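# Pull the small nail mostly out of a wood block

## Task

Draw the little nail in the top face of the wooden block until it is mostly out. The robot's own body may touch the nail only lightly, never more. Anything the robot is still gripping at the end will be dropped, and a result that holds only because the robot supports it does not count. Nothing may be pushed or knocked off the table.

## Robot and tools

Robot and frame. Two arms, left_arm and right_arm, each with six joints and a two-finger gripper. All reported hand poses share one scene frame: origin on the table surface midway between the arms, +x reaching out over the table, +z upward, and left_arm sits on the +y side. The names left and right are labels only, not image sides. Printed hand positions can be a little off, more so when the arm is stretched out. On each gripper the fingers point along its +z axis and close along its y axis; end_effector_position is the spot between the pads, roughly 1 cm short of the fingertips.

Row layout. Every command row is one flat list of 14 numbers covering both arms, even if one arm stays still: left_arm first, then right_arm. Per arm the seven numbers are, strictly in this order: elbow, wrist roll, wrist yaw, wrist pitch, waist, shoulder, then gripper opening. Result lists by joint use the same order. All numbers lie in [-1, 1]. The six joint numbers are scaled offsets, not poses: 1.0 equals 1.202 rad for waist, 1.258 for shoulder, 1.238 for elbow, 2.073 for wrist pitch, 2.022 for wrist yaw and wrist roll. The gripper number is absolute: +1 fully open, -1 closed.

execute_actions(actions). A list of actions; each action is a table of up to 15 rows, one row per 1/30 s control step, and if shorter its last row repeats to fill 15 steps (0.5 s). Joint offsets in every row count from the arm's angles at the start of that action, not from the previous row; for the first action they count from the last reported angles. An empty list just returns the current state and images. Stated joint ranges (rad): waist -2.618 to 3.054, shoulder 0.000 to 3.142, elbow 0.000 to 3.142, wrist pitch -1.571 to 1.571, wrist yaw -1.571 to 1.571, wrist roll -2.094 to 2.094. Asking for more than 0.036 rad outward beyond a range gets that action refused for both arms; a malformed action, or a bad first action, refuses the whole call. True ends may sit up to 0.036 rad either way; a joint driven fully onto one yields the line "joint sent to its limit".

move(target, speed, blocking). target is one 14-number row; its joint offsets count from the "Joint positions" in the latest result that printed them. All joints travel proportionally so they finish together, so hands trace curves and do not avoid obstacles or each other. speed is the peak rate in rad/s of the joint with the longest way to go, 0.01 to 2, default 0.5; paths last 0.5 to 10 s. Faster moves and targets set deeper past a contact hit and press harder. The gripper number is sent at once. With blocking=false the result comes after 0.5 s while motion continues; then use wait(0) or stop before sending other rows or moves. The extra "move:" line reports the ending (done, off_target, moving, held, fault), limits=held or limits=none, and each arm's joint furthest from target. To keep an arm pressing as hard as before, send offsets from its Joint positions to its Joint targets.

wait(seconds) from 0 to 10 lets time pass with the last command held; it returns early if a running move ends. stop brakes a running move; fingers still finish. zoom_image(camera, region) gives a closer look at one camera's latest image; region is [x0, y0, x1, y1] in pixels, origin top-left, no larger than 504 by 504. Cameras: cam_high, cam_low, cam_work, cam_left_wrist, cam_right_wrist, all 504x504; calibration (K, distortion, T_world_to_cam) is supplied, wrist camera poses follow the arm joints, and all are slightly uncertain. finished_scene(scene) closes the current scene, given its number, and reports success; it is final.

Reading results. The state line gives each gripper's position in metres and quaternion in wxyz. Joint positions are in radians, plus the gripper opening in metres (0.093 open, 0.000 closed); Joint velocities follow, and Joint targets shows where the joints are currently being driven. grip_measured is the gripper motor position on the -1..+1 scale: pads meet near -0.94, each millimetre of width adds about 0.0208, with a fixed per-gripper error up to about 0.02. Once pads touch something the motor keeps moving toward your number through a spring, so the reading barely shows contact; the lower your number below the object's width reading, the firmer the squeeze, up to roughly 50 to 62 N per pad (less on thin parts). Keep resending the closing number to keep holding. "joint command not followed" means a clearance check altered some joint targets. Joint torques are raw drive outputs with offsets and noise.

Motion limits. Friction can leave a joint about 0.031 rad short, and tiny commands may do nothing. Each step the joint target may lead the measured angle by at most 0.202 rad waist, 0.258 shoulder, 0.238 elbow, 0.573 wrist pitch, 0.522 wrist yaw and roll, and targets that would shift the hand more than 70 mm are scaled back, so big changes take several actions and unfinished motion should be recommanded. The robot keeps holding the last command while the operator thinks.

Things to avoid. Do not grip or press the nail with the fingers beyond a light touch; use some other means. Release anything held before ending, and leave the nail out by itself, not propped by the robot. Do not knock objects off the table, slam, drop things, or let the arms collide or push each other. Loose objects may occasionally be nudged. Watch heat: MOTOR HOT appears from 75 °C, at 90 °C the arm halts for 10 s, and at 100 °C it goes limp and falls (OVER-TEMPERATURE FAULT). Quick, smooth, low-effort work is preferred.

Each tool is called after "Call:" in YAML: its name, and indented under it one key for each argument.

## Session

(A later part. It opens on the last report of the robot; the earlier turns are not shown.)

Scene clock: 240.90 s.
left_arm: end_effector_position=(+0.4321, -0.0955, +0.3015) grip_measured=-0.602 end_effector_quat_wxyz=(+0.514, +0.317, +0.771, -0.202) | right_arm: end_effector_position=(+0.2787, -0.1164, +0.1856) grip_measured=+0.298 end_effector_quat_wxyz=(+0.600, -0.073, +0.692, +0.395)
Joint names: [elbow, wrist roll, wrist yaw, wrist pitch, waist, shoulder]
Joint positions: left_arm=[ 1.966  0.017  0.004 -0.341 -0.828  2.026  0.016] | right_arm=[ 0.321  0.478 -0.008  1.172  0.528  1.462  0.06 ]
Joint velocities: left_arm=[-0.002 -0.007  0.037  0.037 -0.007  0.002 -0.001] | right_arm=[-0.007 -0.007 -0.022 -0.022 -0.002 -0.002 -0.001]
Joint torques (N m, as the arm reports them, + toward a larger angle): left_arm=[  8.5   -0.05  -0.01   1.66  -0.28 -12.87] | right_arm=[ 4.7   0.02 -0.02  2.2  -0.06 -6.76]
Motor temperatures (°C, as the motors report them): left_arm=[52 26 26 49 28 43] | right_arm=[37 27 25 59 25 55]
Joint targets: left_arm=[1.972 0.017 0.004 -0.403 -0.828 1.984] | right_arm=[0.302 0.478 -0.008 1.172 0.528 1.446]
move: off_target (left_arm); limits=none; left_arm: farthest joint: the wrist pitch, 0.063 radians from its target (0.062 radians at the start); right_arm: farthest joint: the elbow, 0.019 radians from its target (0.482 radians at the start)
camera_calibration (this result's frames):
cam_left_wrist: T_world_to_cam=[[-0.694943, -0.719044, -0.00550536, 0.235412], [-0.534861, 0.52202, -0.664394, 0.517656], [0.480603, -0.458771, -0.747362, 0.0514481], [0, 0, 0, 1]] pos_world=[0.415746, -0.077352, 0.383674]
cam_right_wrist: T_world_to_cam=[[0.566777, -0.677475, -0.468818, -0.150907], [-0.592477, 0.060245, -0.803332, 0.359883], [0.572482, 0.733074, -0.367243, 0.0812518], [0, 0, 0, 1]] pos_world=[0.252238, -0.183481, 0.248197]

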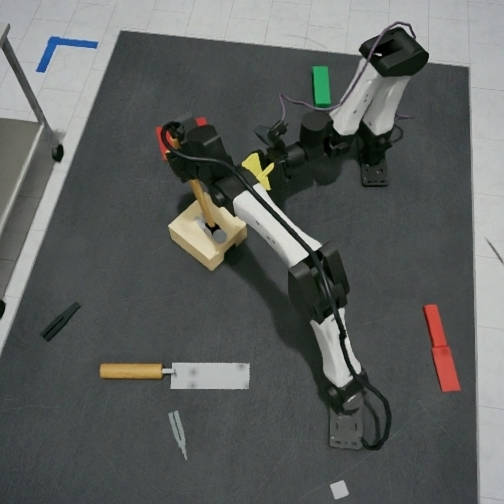

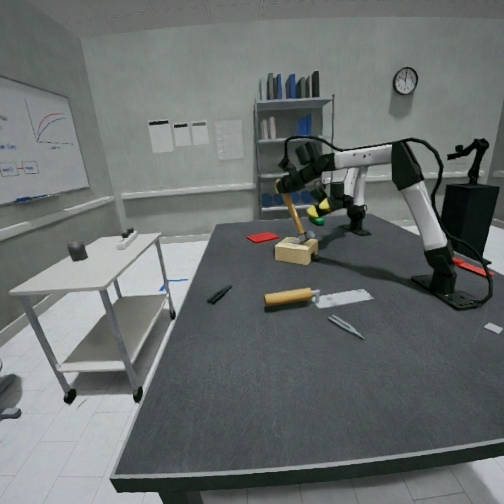

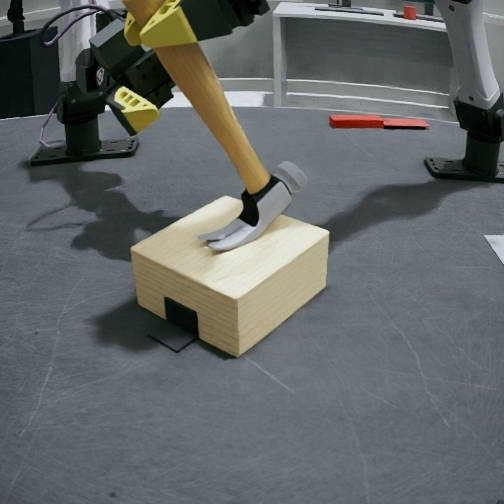

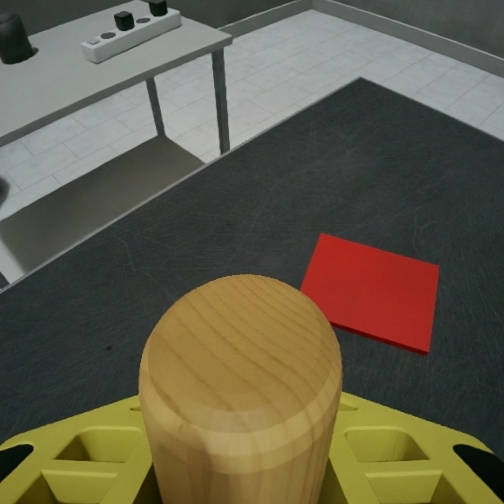

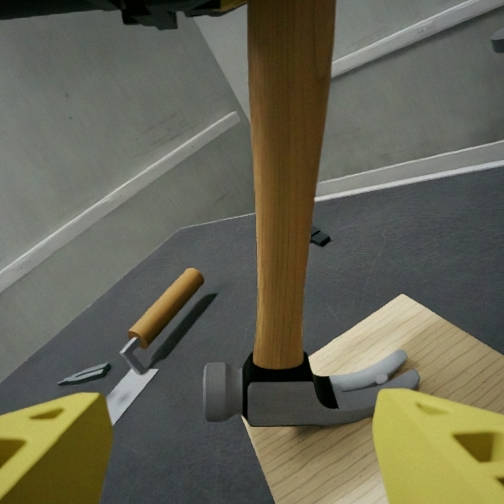

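Call:
move:
  target: [-0.22,0,0,0.0,0.0,-0.18,-1, -0.1,-0.23,0,-0.16,0,-0.2,0.3]
  speed: 0.2

Scene clock: 253.23 s.
left_arm: end_effector_position=(+0.4174, -0.0811, +0.3084) grip_measured=-0.602 end_effector_quat_wxyz=(+0.549, +0.307, +0.747, -0.215) | right_arm: end_effector_position=(+0.2485, -0.1407, +0.1478) grip_measured=+0.298 end_effector_quat_wxyz=(+0.608, -0.249, +0.719, +0.225)
Joint names: [elbow, wrist roll, wrist yaw, wrist pitch, waist, shoulder]
Joint positions: left_arm=[ 1.73   0.017  0.003 -0.143 -0.828  1.896  0.016] | right_arm=[ 0.217  0.02  -0.008  0.852  0.528  1.228  0.06 ]
Joint velocities: left_arm=[ 0.002 -0.066 -0.037 -0.022  0.007 -0.012  0.001] | right_arm=[-0.012 -0.037 -0.007 -0.066 -0.002 -0.007  0.   ]
Joint torques (N m, as the arm reports them, + toward a larger angle): left_arm=[  5.3   -0.05   0.01   0.39  -0.34 -15.74] | right_arm=[ 5.35 -0.08  0.    2.16 -0.15 -5.03]
Motor temperatures (°C, as the motors report them): left_arm=[51 26 26 47 28 47] | right_arm=[36 26 25 58 25 52]
Joint targets: left_arm=[1.694 0.017 0.004 -0.340 -0.828 1.799] | right_arm=[0.197 0.013 -0.008 0.840 0.528 1.210]
move: off_target (left_arm); limits=none; left_arm: farthest joint: the wrist pitch, 0.198 radians from its target (0.000 radians at the start); right_arm: farthest joint: the elbow, 0.019 radians from its target (0.124 radians at the start)
camera_calibration (this result's frames):
cam_left_wrist: T_world_to_cam=[[-0.693591, -0.720335, -0.00703678, 0.235346], [-0.489204, 0.478167, -0.729408, 0.504315], [0.528783, -0.502468, -0.684043, 0.0271262], [0, 0, 0, 1]] pos_world=[0.395603, -0.0579889, 0.388063]
cam_right_wrist: T_world_to_cam=[[0.625695, -0.779487, -0.0301106, -0.261849], [-0.468448, -0.344598, -0.813516, 0.22687], [0.623749, 0.523118, -0.580762, 0.0917503], [0, 0, 0, 1]] pos_world=[0.212885, -0.173925, 0.229963]

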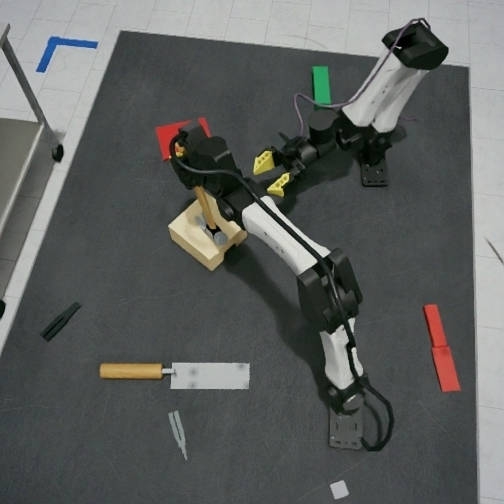

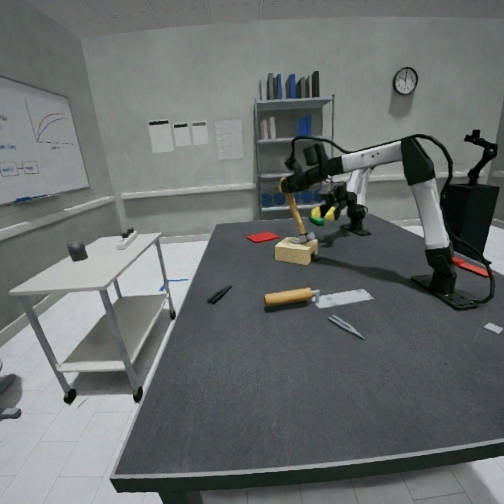

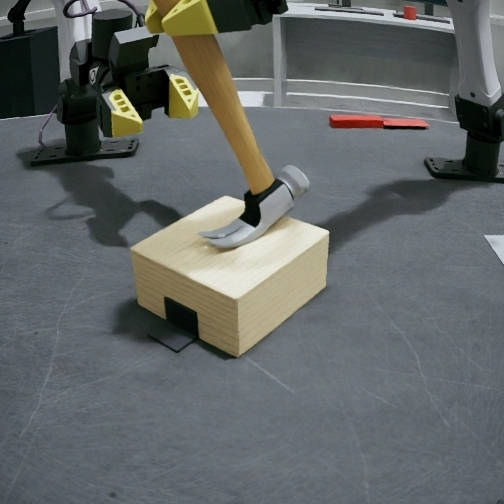

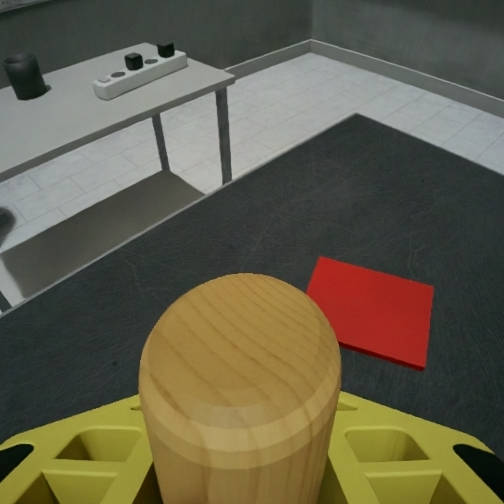

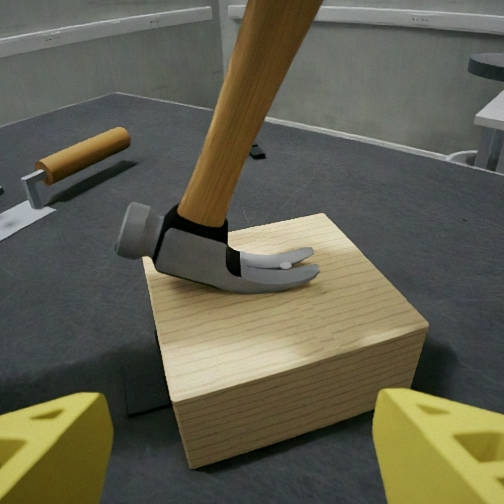

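Call:
move:
  target: [-0.323,0,0,0.095,0.0,-0.245,-1, 0,0,0,0,0,0,0.3]
  speed: 0.16

Scene clock: 260.83 s.
left_arm: end_effector_position=(+0.3923, -0.0559, +0.3176) grip_measured=-0.602 end_effector_quat_wxyz=(+0.615, +0.284, +0.695, -0.240) | right_arm: end_effector_position=(+0.2485, -0.1407, +0.1477) grip_measured=+0.298 end_effector_quat_wxyz=(+0.608, -0.249, +0.719, +0.225)
Joint names: [elbow, wrist roll, wrist yaw, wrist pitch, waist, shoulder]
Joint positions: left_arm=[ 1.381  0.016  0.002  0.212 -0.827  1.723  0.016] | right_arm=[ 0.217  0.019 -0.008  0.852  0.528  1.228  0.06 ]
Joint velocities: left_arm=[-0.002 -0.066  0.081  0.051 -0.002 -0.002  0.001] | right_arm=[-0.002  0.022  0.022 -0.037 -0.007  0.007  0.001]
Joint torques (N m, as the arm reports them, + toward a larger angle): left_arm=[  4.14  -0.05   0.     0.8   -0.41 -16.98] | right_arm=[ 6.98  0.04 -0.04  2.26 -0.07 -3.35]
Motor temperatures (°C, as the motors report them): left_arm=[49 26 26 46 28 51] | right_arm=[36 26 25 58 25 51]
Joint targets: left_arm=[1.330 0.017 0.003 0.054 -0.828 1.588] | right_arm=[0.217 0.019 -0.008 0.852 0.528 1.228]
move: off_target (left_arm); limits=none; left_arm: farthest joint: the wrist pitch, 0.159 radians from its target (0.197 radians at the start); right_arm: farthest joint: the wrist roll, 0.001 radians from its target (0.001 radians at the start)
camera_calibration (this result's frames):
cam_left_wrist: T_world_to_cam=[[-0.690822, -0.722995, -0.00660771, 0.234791], [-0.388303, 0.378702, -0.840123, 0.476659], [0.609906, -0.57781, -0.542356, -0.021667], [0, 0, 0, 1]] pos_world=[0.360501, -0.0232786, 0.390252]
cam_right_wrist: T_world_to_cam=[[0.625795, -0.779435, -0.0293569, -0.261981], [-0.468259, -0.345323, -0.813318, 0.226609], [0.623791, 0.522716, -0.581079, 0.0916892], [0, 0, 0, 1]] pos_world=[0.212863, -0.173871, 0.229893]

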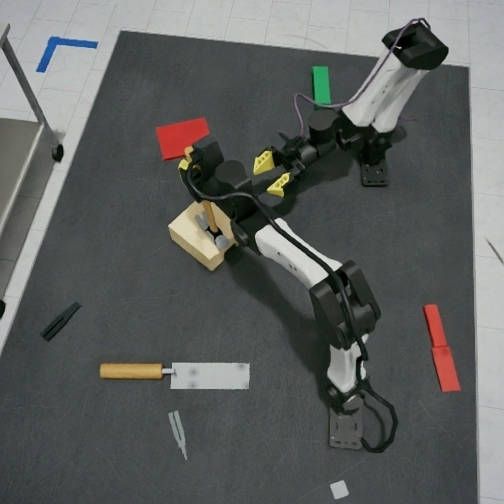

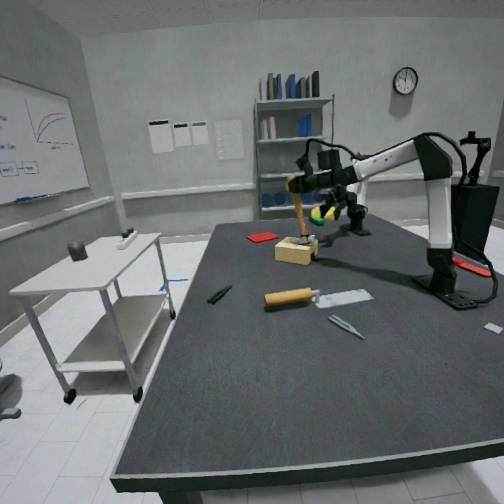

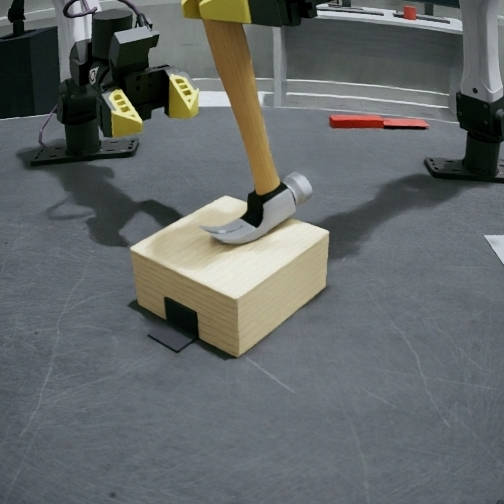

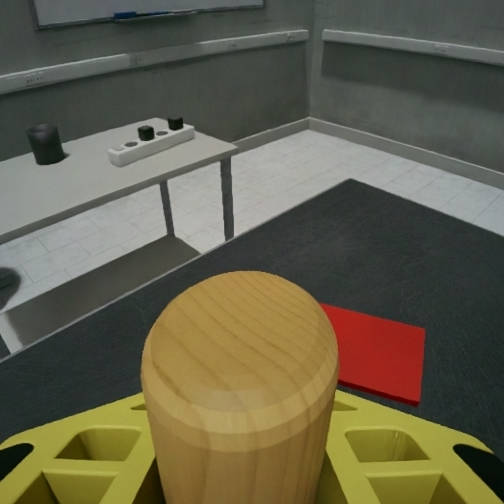

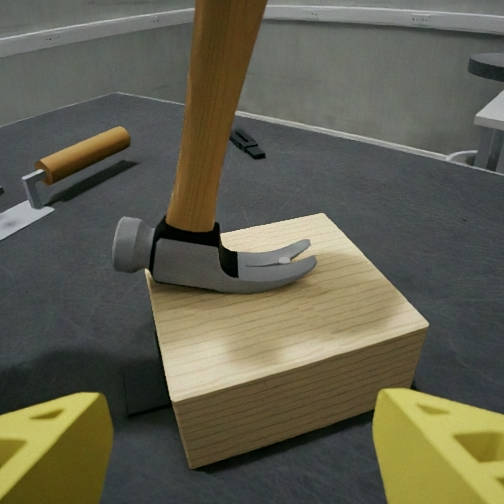

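Call:
move:
  target: [-0.30,0,0,0.13,0.0,-0.245,-1, 0,0,0,0,0,0,0.3]
  speed: 0.16

Scene clock: 268.90 s.
left_arm: end_effector_position=(+0.3387, -0.0060, +0.3198) grip_measured=-0.602 end_effector_quat_wxyz=(+0.651, +0.274, +0.661, -0.254) | right_arm: end_effector_position=(+0.2485, -0.1407, +0.1477) grip_measured=+0.298 end_effector_quat_wxyz=(+0.608, -0.249, +0.719, +0.225)
Joint names: [elbow, wrist roll, wrist yaw, wrist pitch, waist, shoulder]
Joint positions: left_arm=[ 1.012  0.021  0.006  0.415 -0.827  1.451  0.016] | right_arm=[ 0.217  0.019 -0.008  0.852  0.528  1.228  0.06 ]
Joint velocities: left_arm=[ 0.002 -0.022 -0.051  0.022  0.007  0.002 -0.001] | right_arm=[-0.002  0.007 -0.007  0.066 -0.017 -0.022 -0.   ]
Joint torques (N m, as the arm reports them, + toward a larger angle): left_arm=[ 7.9  -0.11 -0.05  2.98 -0.34 -7.82] | right_arm=[ 7.08 -0.01 -0.01  2.29 -0.06 -3.38]
Motor temperatures (°C, as the motors report them): left_arm=[47 26 26 45 28 55] | right_arm=[37 26 25 58 25 49]
Joint targets: left_arm=[1.009 0.016 0.002 0.482 -0.827 1.414] | right_arm=[0.217 0.019 -0.008 0.852 0.528 1.228]
move: off_target (left_arm); limits=none; left_arm: farthest joint: the wrist pitch, 0.067 radians from its target (0.269 radians at the start); right_arm: farthest joint: the waist, 0.000 radians from its target (0.000 radians at the start)
camera_calibration (this result's frames):
cam_left_wrist: T_world_to_cam=[[-0.69339, -0.720466, -0.0118266, 0.236373], [-0.317934, 0.320632, -0.892252, 0.431336], [0.646629, -0.614918, -0.451383, -0.000707582], [0, 0, 0, 1]] pos_world=[0.301492, 0.0315631, 0.387337]
cam_right_wrist: T_world_to_cam=[[0.625795, -0.779435, -0.0293569, -0.261981], [-0.468259, -0.345323, -0.813318, 0.226609], [0.623791, 0.522716, -0.581079, 0.0916892], [0, 0, 0, 1]] pos_world=[0.212863, -0.173871, 0.229893]

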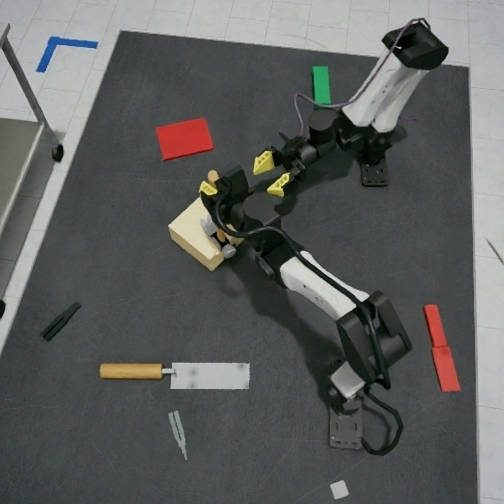

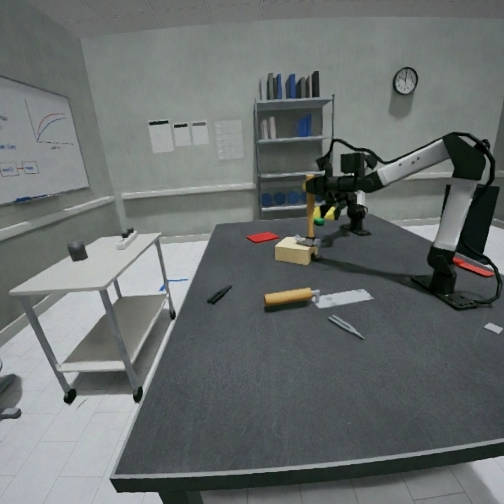

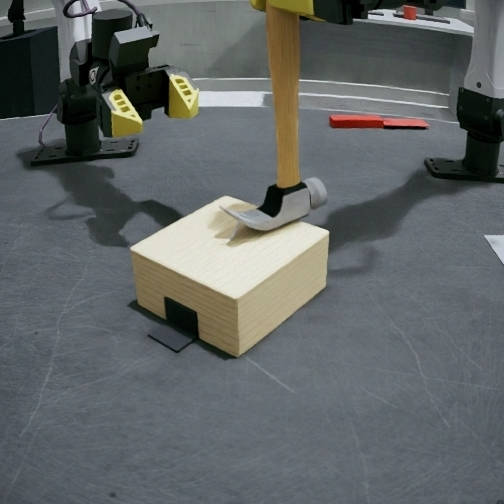

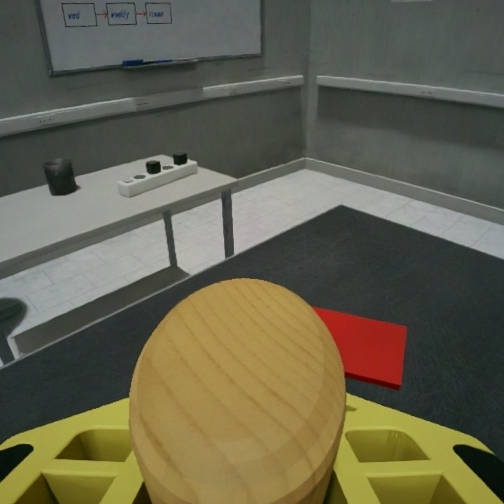

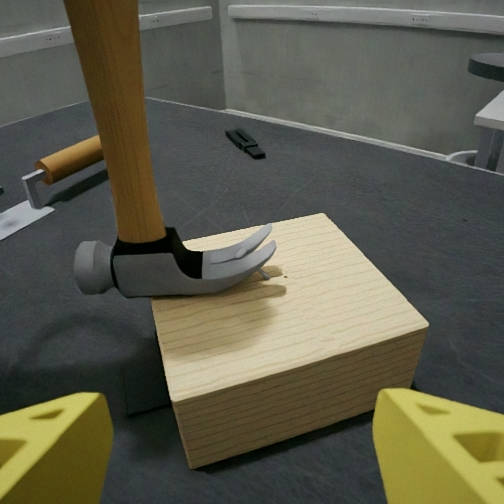

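Call:
move:
  target: [0.03,0,0,0.03,0.0,-0.12,-1, -0.03,0,0,-0.1,-0.1,-0.25,0.3]
  speed: 0.3

Scene clock: 296.50 s.
left_arm: end_effector_position=(+0.3210, +0.0107, +0.3517) grip_measured=-0.602 end_effector_quat_wxyz=(+0.664, +0.269, +0.648, -0.259) | right_arm: end_effector_position=(+0.2500, -0.1854, +0.1883) grip_measured=+0.298 end_effector_quat_wxyz=(+0.650, -0.202, +0.704, +0.200)
Joint names: [elbow, wrist roll, wrist yaw, wrist pitch, waist, shoulder]
Joint positions: left_arm=[ 1.012  0.021  0.006  0.346 -0.827  1.342  0.016] | right_arm=[ 0.199  0.019 -0.008  0.657  0.418  0.93   0.06 ]
Joint velocities: left_arm=[ 0.012  0.007 -0.066 -0.037  0.002 -0.017 -0.001] | right_arm=[-0.002 -0.007 -0.095 -0.139 -0.012 -0.012 -0.   ]
Joint torques (N m, as the arm reports them, + toward a larger angle): left_arm=[11.05 -0.06 -0.01  3.6  -0.33 -7.3 ] | right_arm=[ 6.41  0.04 -0.03  2.08 -1.   -3.05]
Motor temperatures (°C, as the motors report them): left_arm=[48 26 26 52 28 47] | right_arm=[37 26 25 58 25 45]
Joint targets: left_arm=[1.049 0.021 0.006 0.477 -0.827 1.300] | right_arm=[0.179 0.019 -0.008 0.644 0.407 0.913]
move: off_target (left_arm); limits=none; left_arm: farthest joint: the wrist pitch, 0.132 radians from its target (0.063 radians at the start); right_arm: farthest joint: the elbow, 0.019 radians from its target (0.037 radians at the start)
camera_calibration (this result's frames):
cam_left_wrist: T_world_to_cam=[[-0.693042, -0.720796, -0.0121146, 0.236562], [-0.291744, 0.295798, -0.909609, 0.446806], [0.659226, -0.626863, -0.415288, 0.0188236], [0, 0, 0, 1]] pos_world=[0.281892, 0.0501484, 0.417102]
cam_right_wrist: T_world_to_cam=[[0.53901, -0.841785, -0.0294418, -0.286351], [-0.442657, -0.253357, -0.860154, 0.264363], [0.716606, 0.476664, -0.509184, 0.0924342], [0, 0, 0, 1]] pos_world=[0.205129, -0.218128, 0.266028]

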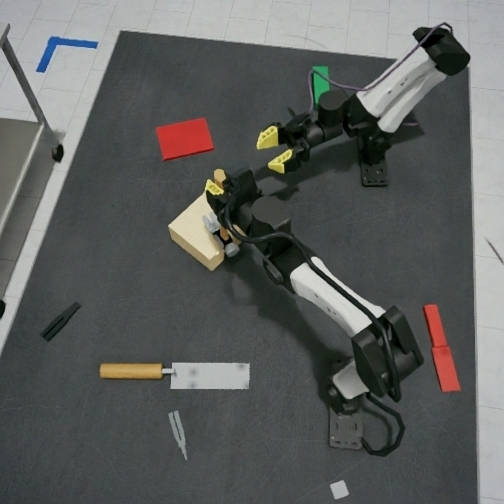

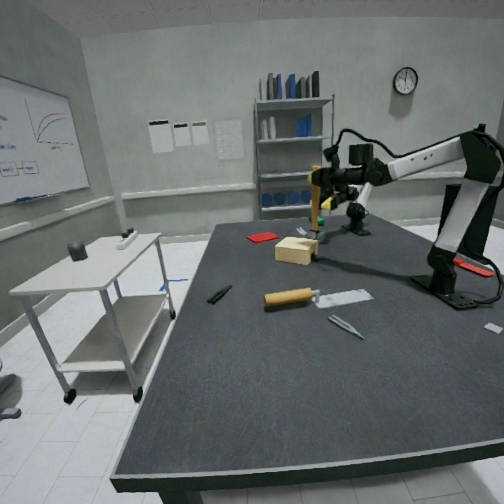

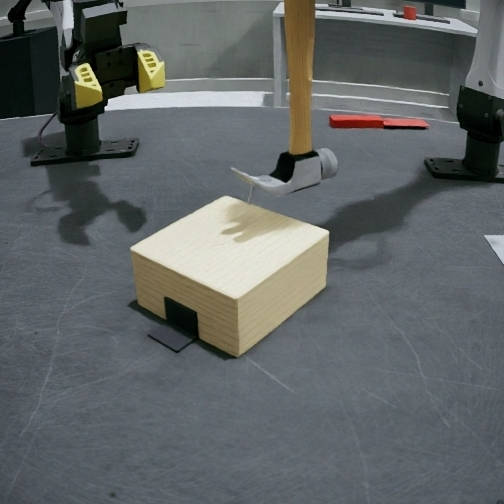

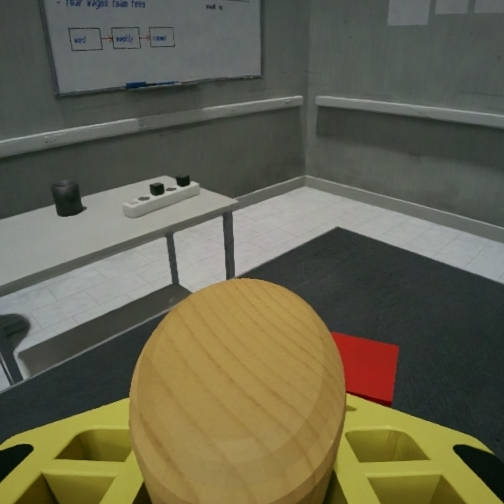

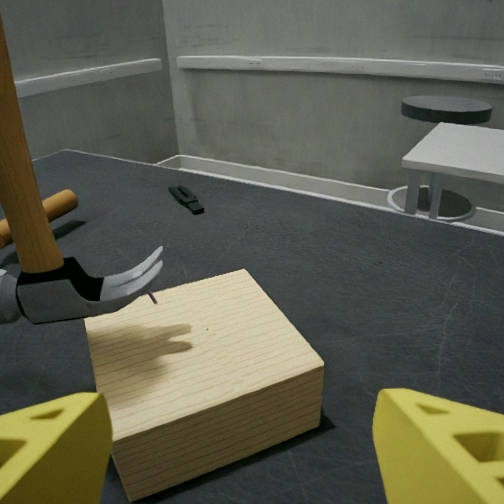

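Call:
execute_actions:
  actions:
    - [[0.02,0,0,0.062,0,-0.04,-1,0,0,0,0,0,0,0.3],[0.015,0,0,0.061,0,-0.045,-1,0,0,0,0,0,0,0.3],[0.01,0,0,0.06,0,-0.05,-1,0,0,0,0,0,0,0.3],[0.005,0,0,0.058,0,-0.058,-1,0,0,0,0,0,0,0.3],[0,0,0,0.056,0,-0.066,-1,0,0,0,0,0,0,0.3],[-0.006,0,0,0.054,0,-0.075,-1,0,0,0,0,0,0,0.3],[-0.012,0,0,0.052,0,-0.084,-1,0,0,0,0,0,0,0.3],[-0.018,0,0,0.05,0,-0.093,-1,0,0,0,0,0,0,0.3],[-0.024,0,0,0.048,0,-0.102,-1,0,0,0,0,0,0,0.3],[-0.03,0,0,0.046,0,-0.111,-1,0,0,0,0,0,0,0.3],[-0.036,0,0,0.044,0,-0.12,-1,0,0,0,0,0,0,0.3],[-0.042,0,0,0.042,0,-0.129,-1,0,0,0,0,0,0,0.3],[-0.048,0,0,0.04,0,-0.138,-1,0,0,0,0,0,0,0.3],[-0.054,0,0,0.038,0,-0.147,-1,0,0,0,0,0,0,0.3],[-0.06,0,0,0.036,0,-0.156,-1,0,0,0,0,0,0,0.3]]
    - [[-0.012,0,0,0.052,0,-0.065,-1,0,0,0,0,0,0,0.3],[-0.018,0,0,0.05,0,-0.075,-1,0,0,0,0,0,0,0.3],[-0.024,0,0,0.048,0,-0.085,-1,0,0,0,0,0,0,0.3],[-0.03,0,0,0.046,0,-0.095,-1,0,0,0,0,0,0,0.3],[-0.036,0,0,0.044,0,-0.105,-1,0,0,0,0,0,0,0.3],[-0.042,0,0,0.042,0,-0.115,-1,0,0,0,0,0,0,0.3],[-0.048,0,0,0.04,0,-0.125,-1,0,0,0,0,0,0,0.3],[-0.054,0,0,0.038,0,-0.135,-1,0,0,0,0,0,0,0.3],[-0.06,0,0,0.036,0,-0.145,-1,0,0,0,0,0,0,0.3],[-0.066,0,0,0.034,0,-0.155,-1,0,0,0,0,0,0,0.3],[-0.072,0,0,0.032,0,-0.165,-1,0,0,0,0,0,0,0.3],[-0.078,0,0,0.03,0,-0.175,-1,0,0,0,0,0,0,0.3],[-0.084,0,0,0.028,0,-0.185,-1,0,0,0,0,0,0,0.3],[-0.09,0,0,0.026,0,-0.195,-1,0,0,0,0,0,0,0.3],[-0.096,0,0,0.024,0,-0.205,-1,0,0,0,0,0,0,0.3]]
    - [[-0.012,0,0,0.052,0,-0.065,-1,0,0,0,0,0,0,0.3],[-0.018,0,0,0.05,0,-0.075,-1,0,0,0,0,0,0,0.3],[-0.024,0,0,0.048,0,-0.085,-1,0,0,0,0,0,0,0.3],[-0.03,0,0,0.046,0,-0.095,-1,0,0,0,0,0,0,0.3],[-0.036,0,0,0.044,0,-0.105,-1,0,0,0,0,0,0,0.3],[-0.042,0,0,0.042,0,-0.115,-1,0,0,0,0,0,0,0.3],[-0.048,0,0,0.04,0,-0.125,-1,0,0,0,0,0,0,0.3],[-0.054,0,0,0.038,0,-0.135,-1,0,0,0,0,0,0,0.3],[-0.06,0,0,0.036,0,-0.145,-1,0,0,0,0,0,0,0.3],[-0.066,0,0,0.034,0,-0.155,-1,0,0,0,0,0,0,0.3],[-0.072,0,0,0.032,0,-0.163,-1,0,0,0,0,0,0,0.3],[-0.077,0,0,0.03,0,-0.17,-1,0,0,0,0,0,0,0.3],[-0.081,0,0,0.028,0,-0.176,-1,0,0,0,0,0,0,0.3],[-0.084,0,0,0.027,0,-0.181,-1,0,0,0,0,0,0,0.3],[-0.086,0,0,0.026,0,-0.185,-1,0,0,0,0,0,0,0.3]]

Call:
wait:
  seconds: 0.5

Scene clock: 326.33 s.
left_arm: end_effector_position=(+0.2313, +0.0958, +0.3746) grip_measured=-0.602 end_effector_quat_wxyz=(+0.699, +0.253, +0.610, -0.273) | right_arm: end_effector_position=(+0.2500, -0.1854, +0.1883) grip_measured=+0.298 end_effector_quat_wxyz=(+0.650, -0.202, +0.705, +0.200)
Joint names: [elbow, wrist roll, wrist yaw, wrist pitch, waist, shoulder]
Joint positions: left_arm=[ 0.728  0.021  0.006  0.22  -0.827  0.821  0.016] | right_arm=[ 0.199  0.019 -0.008  0.656  0.418  0.93   0.06 ]
Joint velocities: left_arm=[-0.134 -0.037 -0.095 -0.183 -0.002 -0.188  0.   ] | right_arm=[ 0.007  0.051  0.051 -0.022 -0.007 -0.012 -0.   ]
Joint torques (N m, as the arm reports them, + toward a larger angle): left_arm=[ 8.51 -0.05  0.    3.51 -0.28 -2.97] | right_arm=[ 8.09  0.01 -0.03  2.23 -0.13 -1.49]
Motor temperatures (°C, as the motors report them): left_arm=[54 26 26 60 28 43] | right_arm=[37 26 25 57 25 43]
Joint targets: left_arm=[0.728 0.021 0.006 0.328 -0.827 0.775] | right_arm=[0.199 0.019 -0.008 0.656 0.418 0.930]
camera_calibration (this result's frames):
cam_left_wrist: T_world_to_cam=[[-0.69203, -0.721755, -0.0128141, 0.2361], [-0.216241, 0.224206, -0.950248, 0.420848], [0.68872, -0.654829, -0.31123, 0.0976411], [0, 0, 0, 1]] pos_world=[0.187145, 0.139988, 0.433324]
cam_right_wrist: T_world_to_cam=[[0.539, -0.841791, -0.0294419, -0.286352], [-0.442933, -0.253534, -0.85996, 0.264279], [0.716442, 0.476559, -0.509512, 0.0924764], [0, 0, 0, 1]] pos_world=[0.205148, -0.218115, 0.265957]

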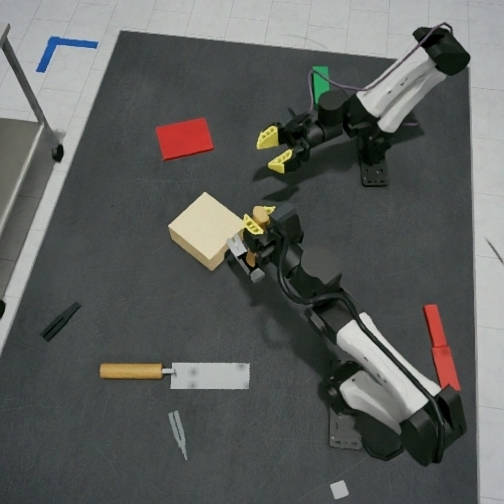

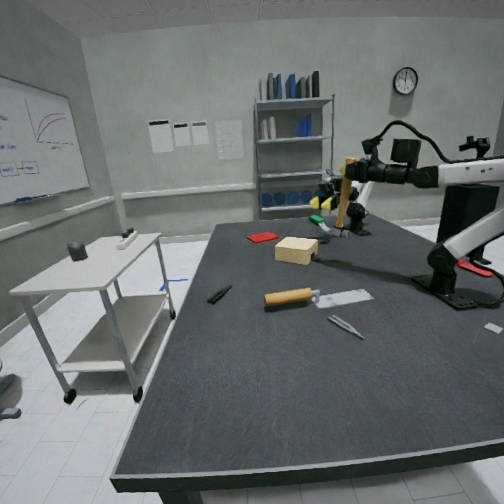

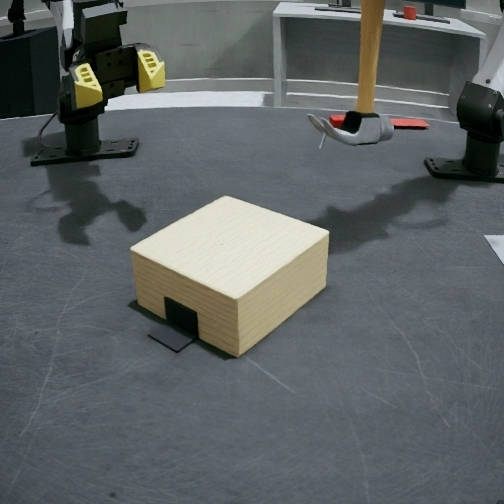

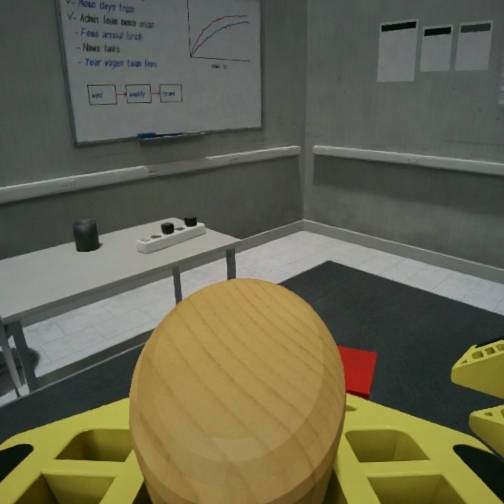

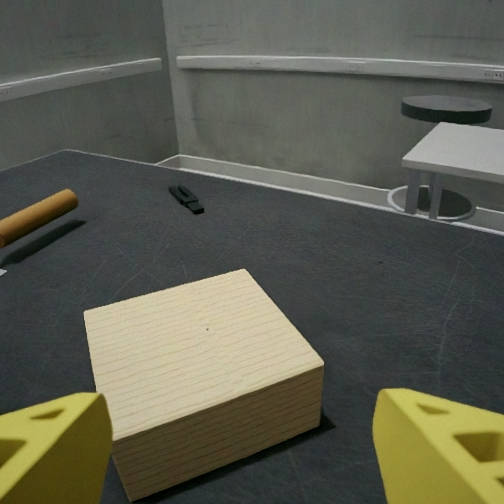

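Scene clock: 326.83 s.
left_arm: end_effector_position=(+0.2303, +0.0967, +0.3696) grip_measured=-0.602 end_effector_quat_wxyz=(+0.694, +0.255, +0.616, -0.271) | right_arm: end_effector_position=(+0.2500, -0.1854, +0.1883) grip_measured=+0.298 end_effector_quat_wxyz=(+0.650, -0.202, +0.705, +0.200)
Joint names: [elbow, wrist roll, wrist yaw, wrist pitch, waist, shoulder]
Joint positions: left_arm=[ 0.721  0.021  0.006  0.203 -0.827  0.812  0.016] | right_arm=[ 0.199  0.019 -0.008  0.656  0.418  0.93   0.06 ]
Joint velocities: left_arm=[ 0.002 -0.066 -0.022 -0.066 -0.012  0.002 -0.002] | right_arm=[-0.002  0.007 -0.022  0.051 -0.007  0.017 -0.001]
Joint torques (N m, as the arm reports them, + toward a larger angle): left_arm=[ 8.58 -0.06  0.01  3.49 -0.26 -3.03] | right_arm=[ 8.05  0.   -0.06  2.25 -0.03 -1.78]
Motor temperatures (°C, as the motors report them): left_arm=[54 26 26 60 28 43] | right_arm=[37 26 25 57 25 43]
Joint targets: left_arm=[0.728 0.021 0.006 0.328 -0.827 0.775] | right_arm=[0.199 0.019 -0.008 0.656 0.418 0.930]
wait: 0.50 s; at rest by 0.40 s
camera_calibration (this result's frames):
cam_left_wrist: T_world_to_cam=[[-0.692175, -0.721618, -0.0127257, 0.236016], [-0.226998, 0.234406, -0.945265, 0.415373], [0.685103, -0.6514, -0.326056, 0.103304], [0, 0, 0, 1]] pos_world=[0.186879, 0.14024, 0.429324]
cam_right_wrist: T_world_to_cam=[[0.539, -0.841791, -0.0294419, -0.286352], [-0.442933, -0.253534, -0.85996, 0.264279], [0.716442, 0.476559, -0.509512, 0.0924764], [0, 0, 0, 1]] pos_world=[0.205148, -0.218115, 0.265957]

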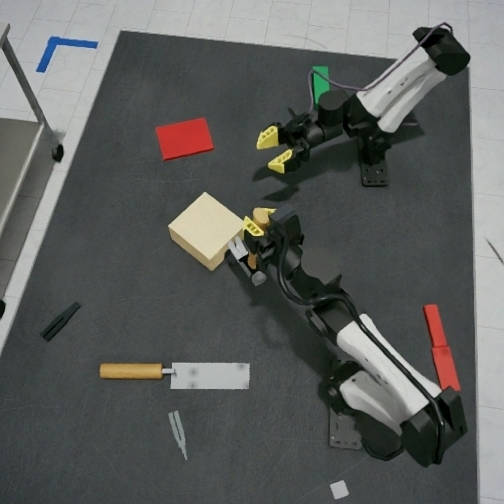

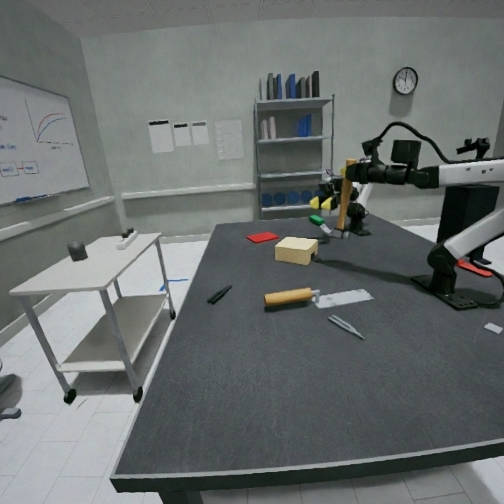

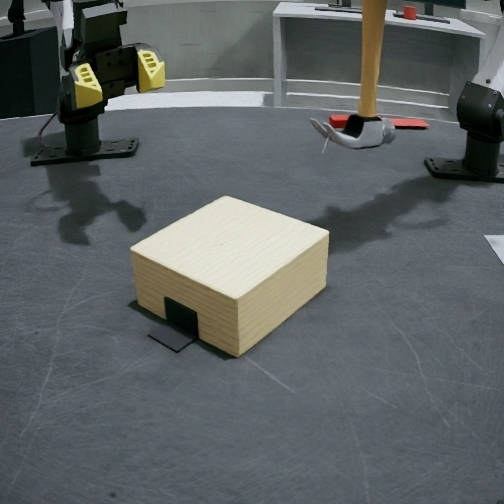

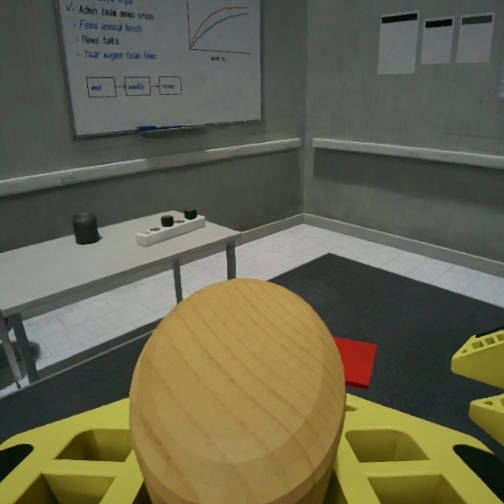

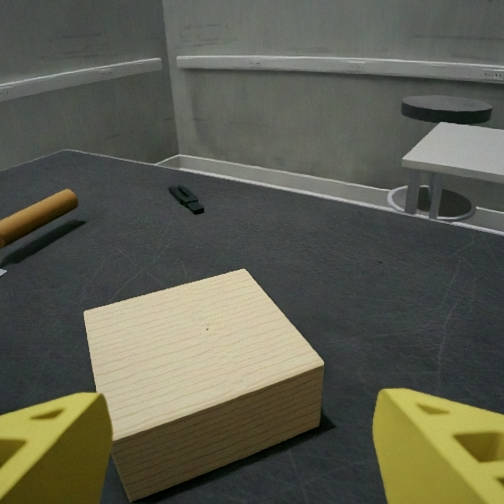

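Call:
move:
  target: [-0.203,0,0,0.124,0.25,-0.02,-1, 0,0,0,0,0.3,0,0.3]
  speed: 0.25

Scene clock: 336.53 s.
left_arm: end_effector_position=(+0.2883, +0.1741, +0.2710) grip_measured=-0.602 end_effector_quat_wxyz=(+0.680, +0.174, +0.695, -0.156) | right_arm: end_effector_position=(+0.1726, -0.1021, +0.1883) grip_measured=+0.298 end_effector_quat_wxyz=(+0.605, -0.321, +0.659, +0.310)
Joint names: [elbow, wrist roll, wrist yaw, wrist pitch, waist, shoulder]
Joint positions: left_arm=[ 0.463  0.019  0.007  0.322 -0.533  0.812  0.016] | right_arm=[ 0.199  0.019 -0.008  0.656  0.768  0.93   0.06 ]
Joint velocities: left_arm=[ 0.002 -0.007 -0.022  0.022 -0.002  0.012  0.001] | right_arm=[-0.007 -0.066 -0.051  0.022 -0.012 -0.007  0.   ]
Joint torques (N m, as the arm reports them, + toward a larger angle): left_arm=[ 8.71 -0.06  0.    3.68  0.22 -2.3 ] | right_arm=[ 7.95 -0.01 -0.05  2.26  0.71 -1.73]
Motor temperatures (°C, as the motors report them): left_arm=[54 26 26 61 28 41] | right_arm=[37 26 25 57 25 42]
Joint targets: left_arm=[0.470 0.020 0.006 0.460 -0.526 0.787] | right_arm=[0.199 0.019 -0.008 0.656 0.779 0.930]
move: off_target (left_arm); limits=none; left_arm: farthest joint: the wrist pitch, 0.138 radians from its target (0.257 radians at the start); right_arm: farthest joint: the waist, 0.010 radians from its target (0.360 radians at the start)
camera_calibration (this result's frames):
cam_left_wrist: T_world_to_cam=[[-0.455104, -0.890375, -0.0106495, 0.291237], [-0.400055, 0.215139, -0.890883, 0.355746], [0.79551, -0.401184, -0.454109, 0.0411825], [0, 0, 0, 1]] pos_world=[0.2421, 0.199297, 0.338731]
cam_right_wrist: T_world_to_cam=[[0.795088, -0.605779, -0.0294419, -0.194619], [-0.329068, -0.390107, -0.85996, 0.217532], [0.50946, 0.693432, -0.509512, 0.166076], [0, 0, 0, 1]] pos_world=[0.141713, -0.148197, 0.265957]

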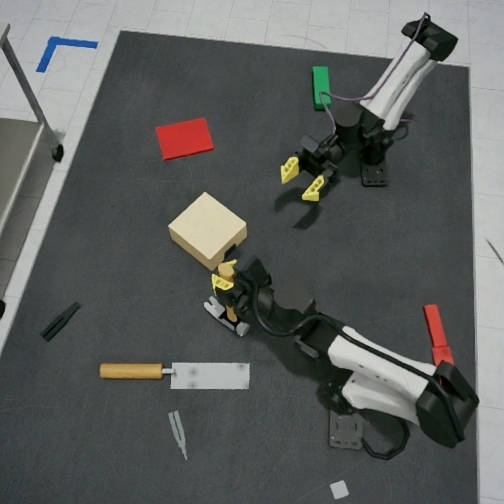

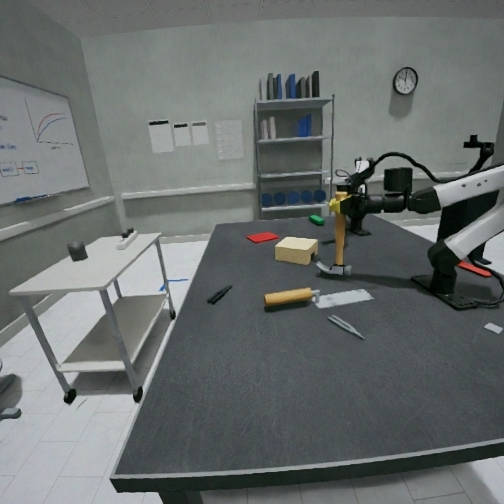

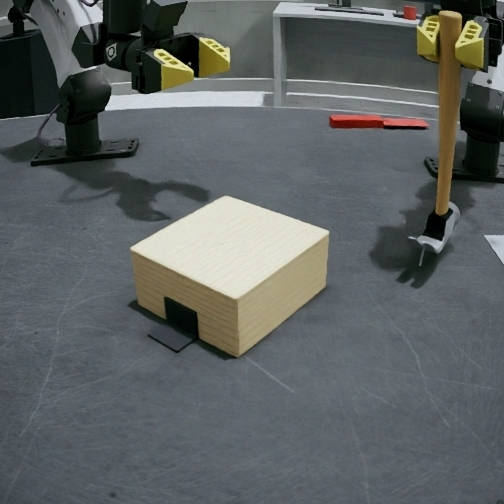

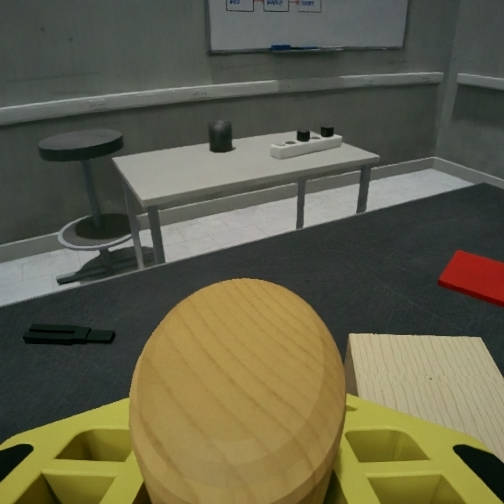

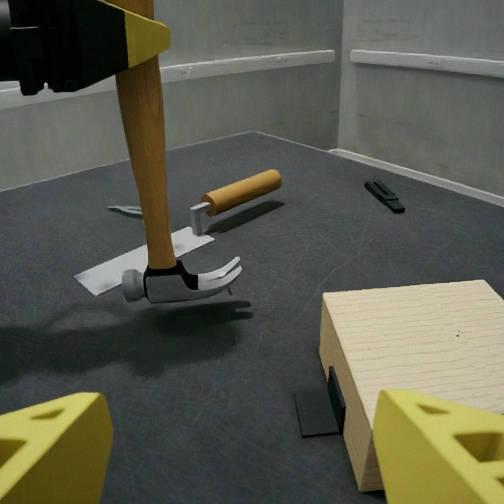

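Call:
execute_actions:
  actions:
    - [[0.002,0,0,0.068,0,-0.02,-1,0,0,0,0,0,0,0.3],[-0.001,0,0,0.07,0,-0.02,-1,0,0,0,0,0,0,0.3],[-0.004,0,0,0.072,0,-0.02,-1,0,0,0,0,0,0,0.3],[-0.007,0,0,0.074,0,-0.02,-1,0,0,0,0,0,0,0.3],[-0.01,0,0,0.075,0,-0.02,-1,0,0,0,0,0,0,0.3],[-0.013,0,0,0.077,0,-0.02,-1,0,0,0,0,0,0,0.3],[-0.016,0,0,0.079,0,-0.02,-1,0,0,0,0,0,0,0.3],[-0.019,0,0,0.08,0,-0.02,-1,0,0,0,0,0,0,0.3],[-0.022,0,0,0.082,0,-0.02,-1,0,0,0,0,0,0,0.3],[-0.025,0,0,0.084,0,-0.02,-1,0,0,0,0,0,0,0.3],[-0.028,0,0,0.085,0,-0.02,-1,0,0,0,0,0,0,0.3],[-0.031,0,0,0.087,0,-0.02,-1,0,0,0,0,0,0,0.3],[-0.034,0,0,0.088,0,-0.02,-1,0,0,0,0,0,0,0.3],[-0.036,0,0,0.089,0,-0.02,-1,0,0,0,0,0,0,0.3],[-0.038,0,0,0.09,0,-0.02,-1,0,0,0,0,0,0,0.3]]
    - [[0.004,0,0,0.066,0,-0.02,-1,0,0,0,0,0,0,0.3],[0.004,0,0,0.063,0,-0.02,-1,0,0,0,0,0,0,0.3],[0.004,0,0,0.06,0,-0.02,-1,0,0,0,0,0,0,0.3],[0.004,0,0,0.057,0,-0.02,-1,0,0,0,0,0,0,0.3],[0.004,0,0,0.054,0,-0.02,-1,0,0,0,0,0,0,0.3],[0.004,0,0,0.051,0,-0.02,-1,0,0,0,0,0,0,0.3],[0.004,0,0,0.048,0,-0.02,-1,0,0,0,0,0,0,0.3],[0.004,0,0,0.045,0,-0.02,-1,0,0,0,0,0,0,0.3],[0.004,0,0,0.042,0,-0.015,-1,0,0,0,0,0,0,0.3],[0.004,0,0,0.039,0,-0.015,-1,0,0,0,0,0,0,0.3],[0.004,0,0,0.036,0,-0.01,-1,0,0,0,0,0,0,0.3],[0.004,0,0,0.033,0,-0.01,-1,0,0,0,0,0,0,0.3],[0.004,0,0,0.03,0,-0.01,-1,0,0,0,0,0,0,0.3]]
    - [[0.0,0,0,0.0,0,0,-1,0,0,0,0,0,0,0.3]]

Scene clock: 355.07 s.
left_arm: end_effector_position=(+0.2863, +0.1751, +0.2480) grip_measured=-0.602 end_effector_quat_wxyz=(+0.665, +0.178, +0.710, -0.153) | right_arm: end_effector_position=(+0.1726, -0.1021, +0.1883) grip_measured=+0.298 end_effector_quat_wxyz=(+0.605, -0.321, +0.659, +0.310)
Joint names: [elbow, wrist roll, wrist yaw, wrist pitch, waist, shoulder]
Joint positions: left_arm=[ 0.412  0.019  0.007  0.33  -0.533  0.812  0.016] | right_arm=[ 0.199  0.019 -0.008  0.656  0.768  0.93   0.06 ]
Joint velocities: left_arm=[-0.012  0.007  0.037 -0.022 -0.012 -0.002  0.   ] | right_arm=[ 0.002 -0.037 -0.066  0.037  0.007 -0.002 -0.001]
Joint torques (N m, as the arm reports them, + toward a larger angle): left_arm=[ 8.1  -0.05  0.    2.38 -0.27 -0.46] | right_arm=[ 8.2   0.05 -0.05  2.24 -0.11 -1.62]
Motor temperatures (°C, as the motors report them): left_arm=[53 26 26 64 28 37] | right_arm=[38 26 25 57 25 41]
Joint targets: left_arm=[0.412 0.019 0.007 0.335 -0.533 0.812] | right_arm=[0.199 0.019 -0.008 0.656 0.768 0.930]
camera_calibration (this result's frames):
cam_left_wrist: T_world_to_cam=[[-0.455501, -0.890176, -0.0103091, 0.290968], [-0.433404, 0.231857, -0.870864, 0.335876], [0.777612, -0.392211, -0.491416, 0.045518], [0, 0, 0, 1]] pos_world=[0.242711, 0.19899, 0.31787]
cam_right_wrist: T_world_to_cam=[[0.795088, -0.605779, -0.0294419, -0.194619], [-0.329068, -0.390107, -0.85996, 0.217532], [0.50946, 0.693432, -0.509512, 0.166076], [0, 0, 0, 1]] pos_world=[0.141713, -0.148197, 0.265957]

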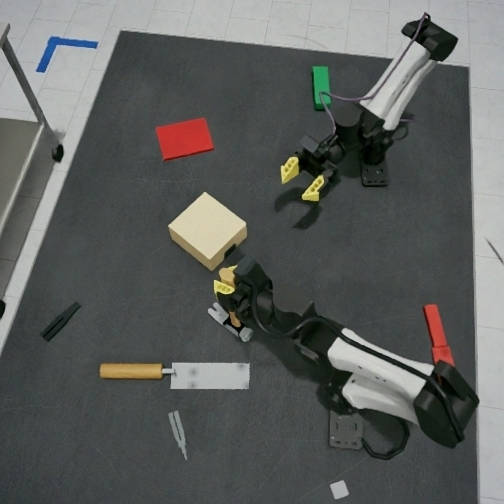

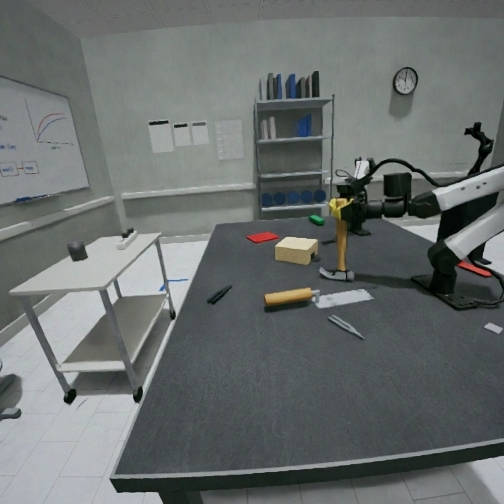

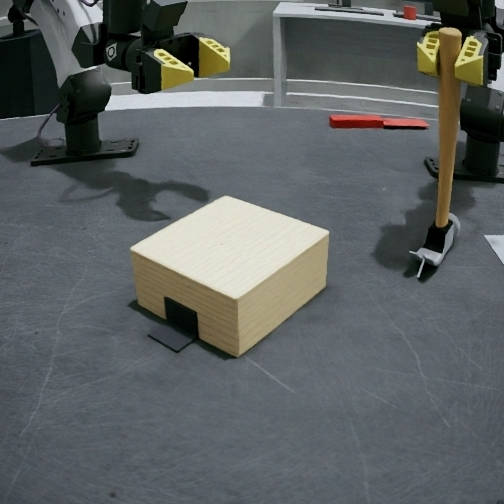

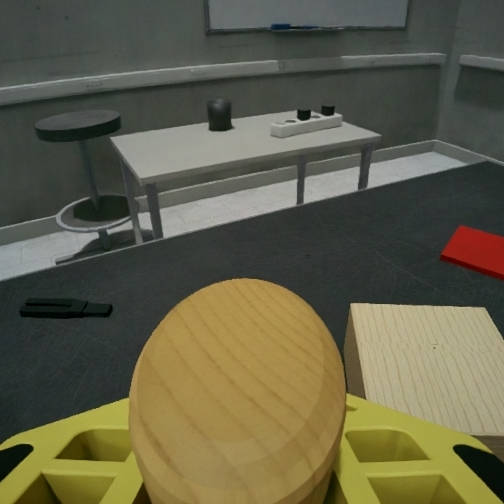

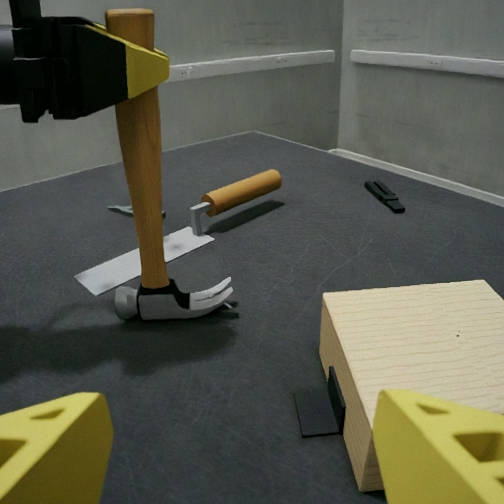

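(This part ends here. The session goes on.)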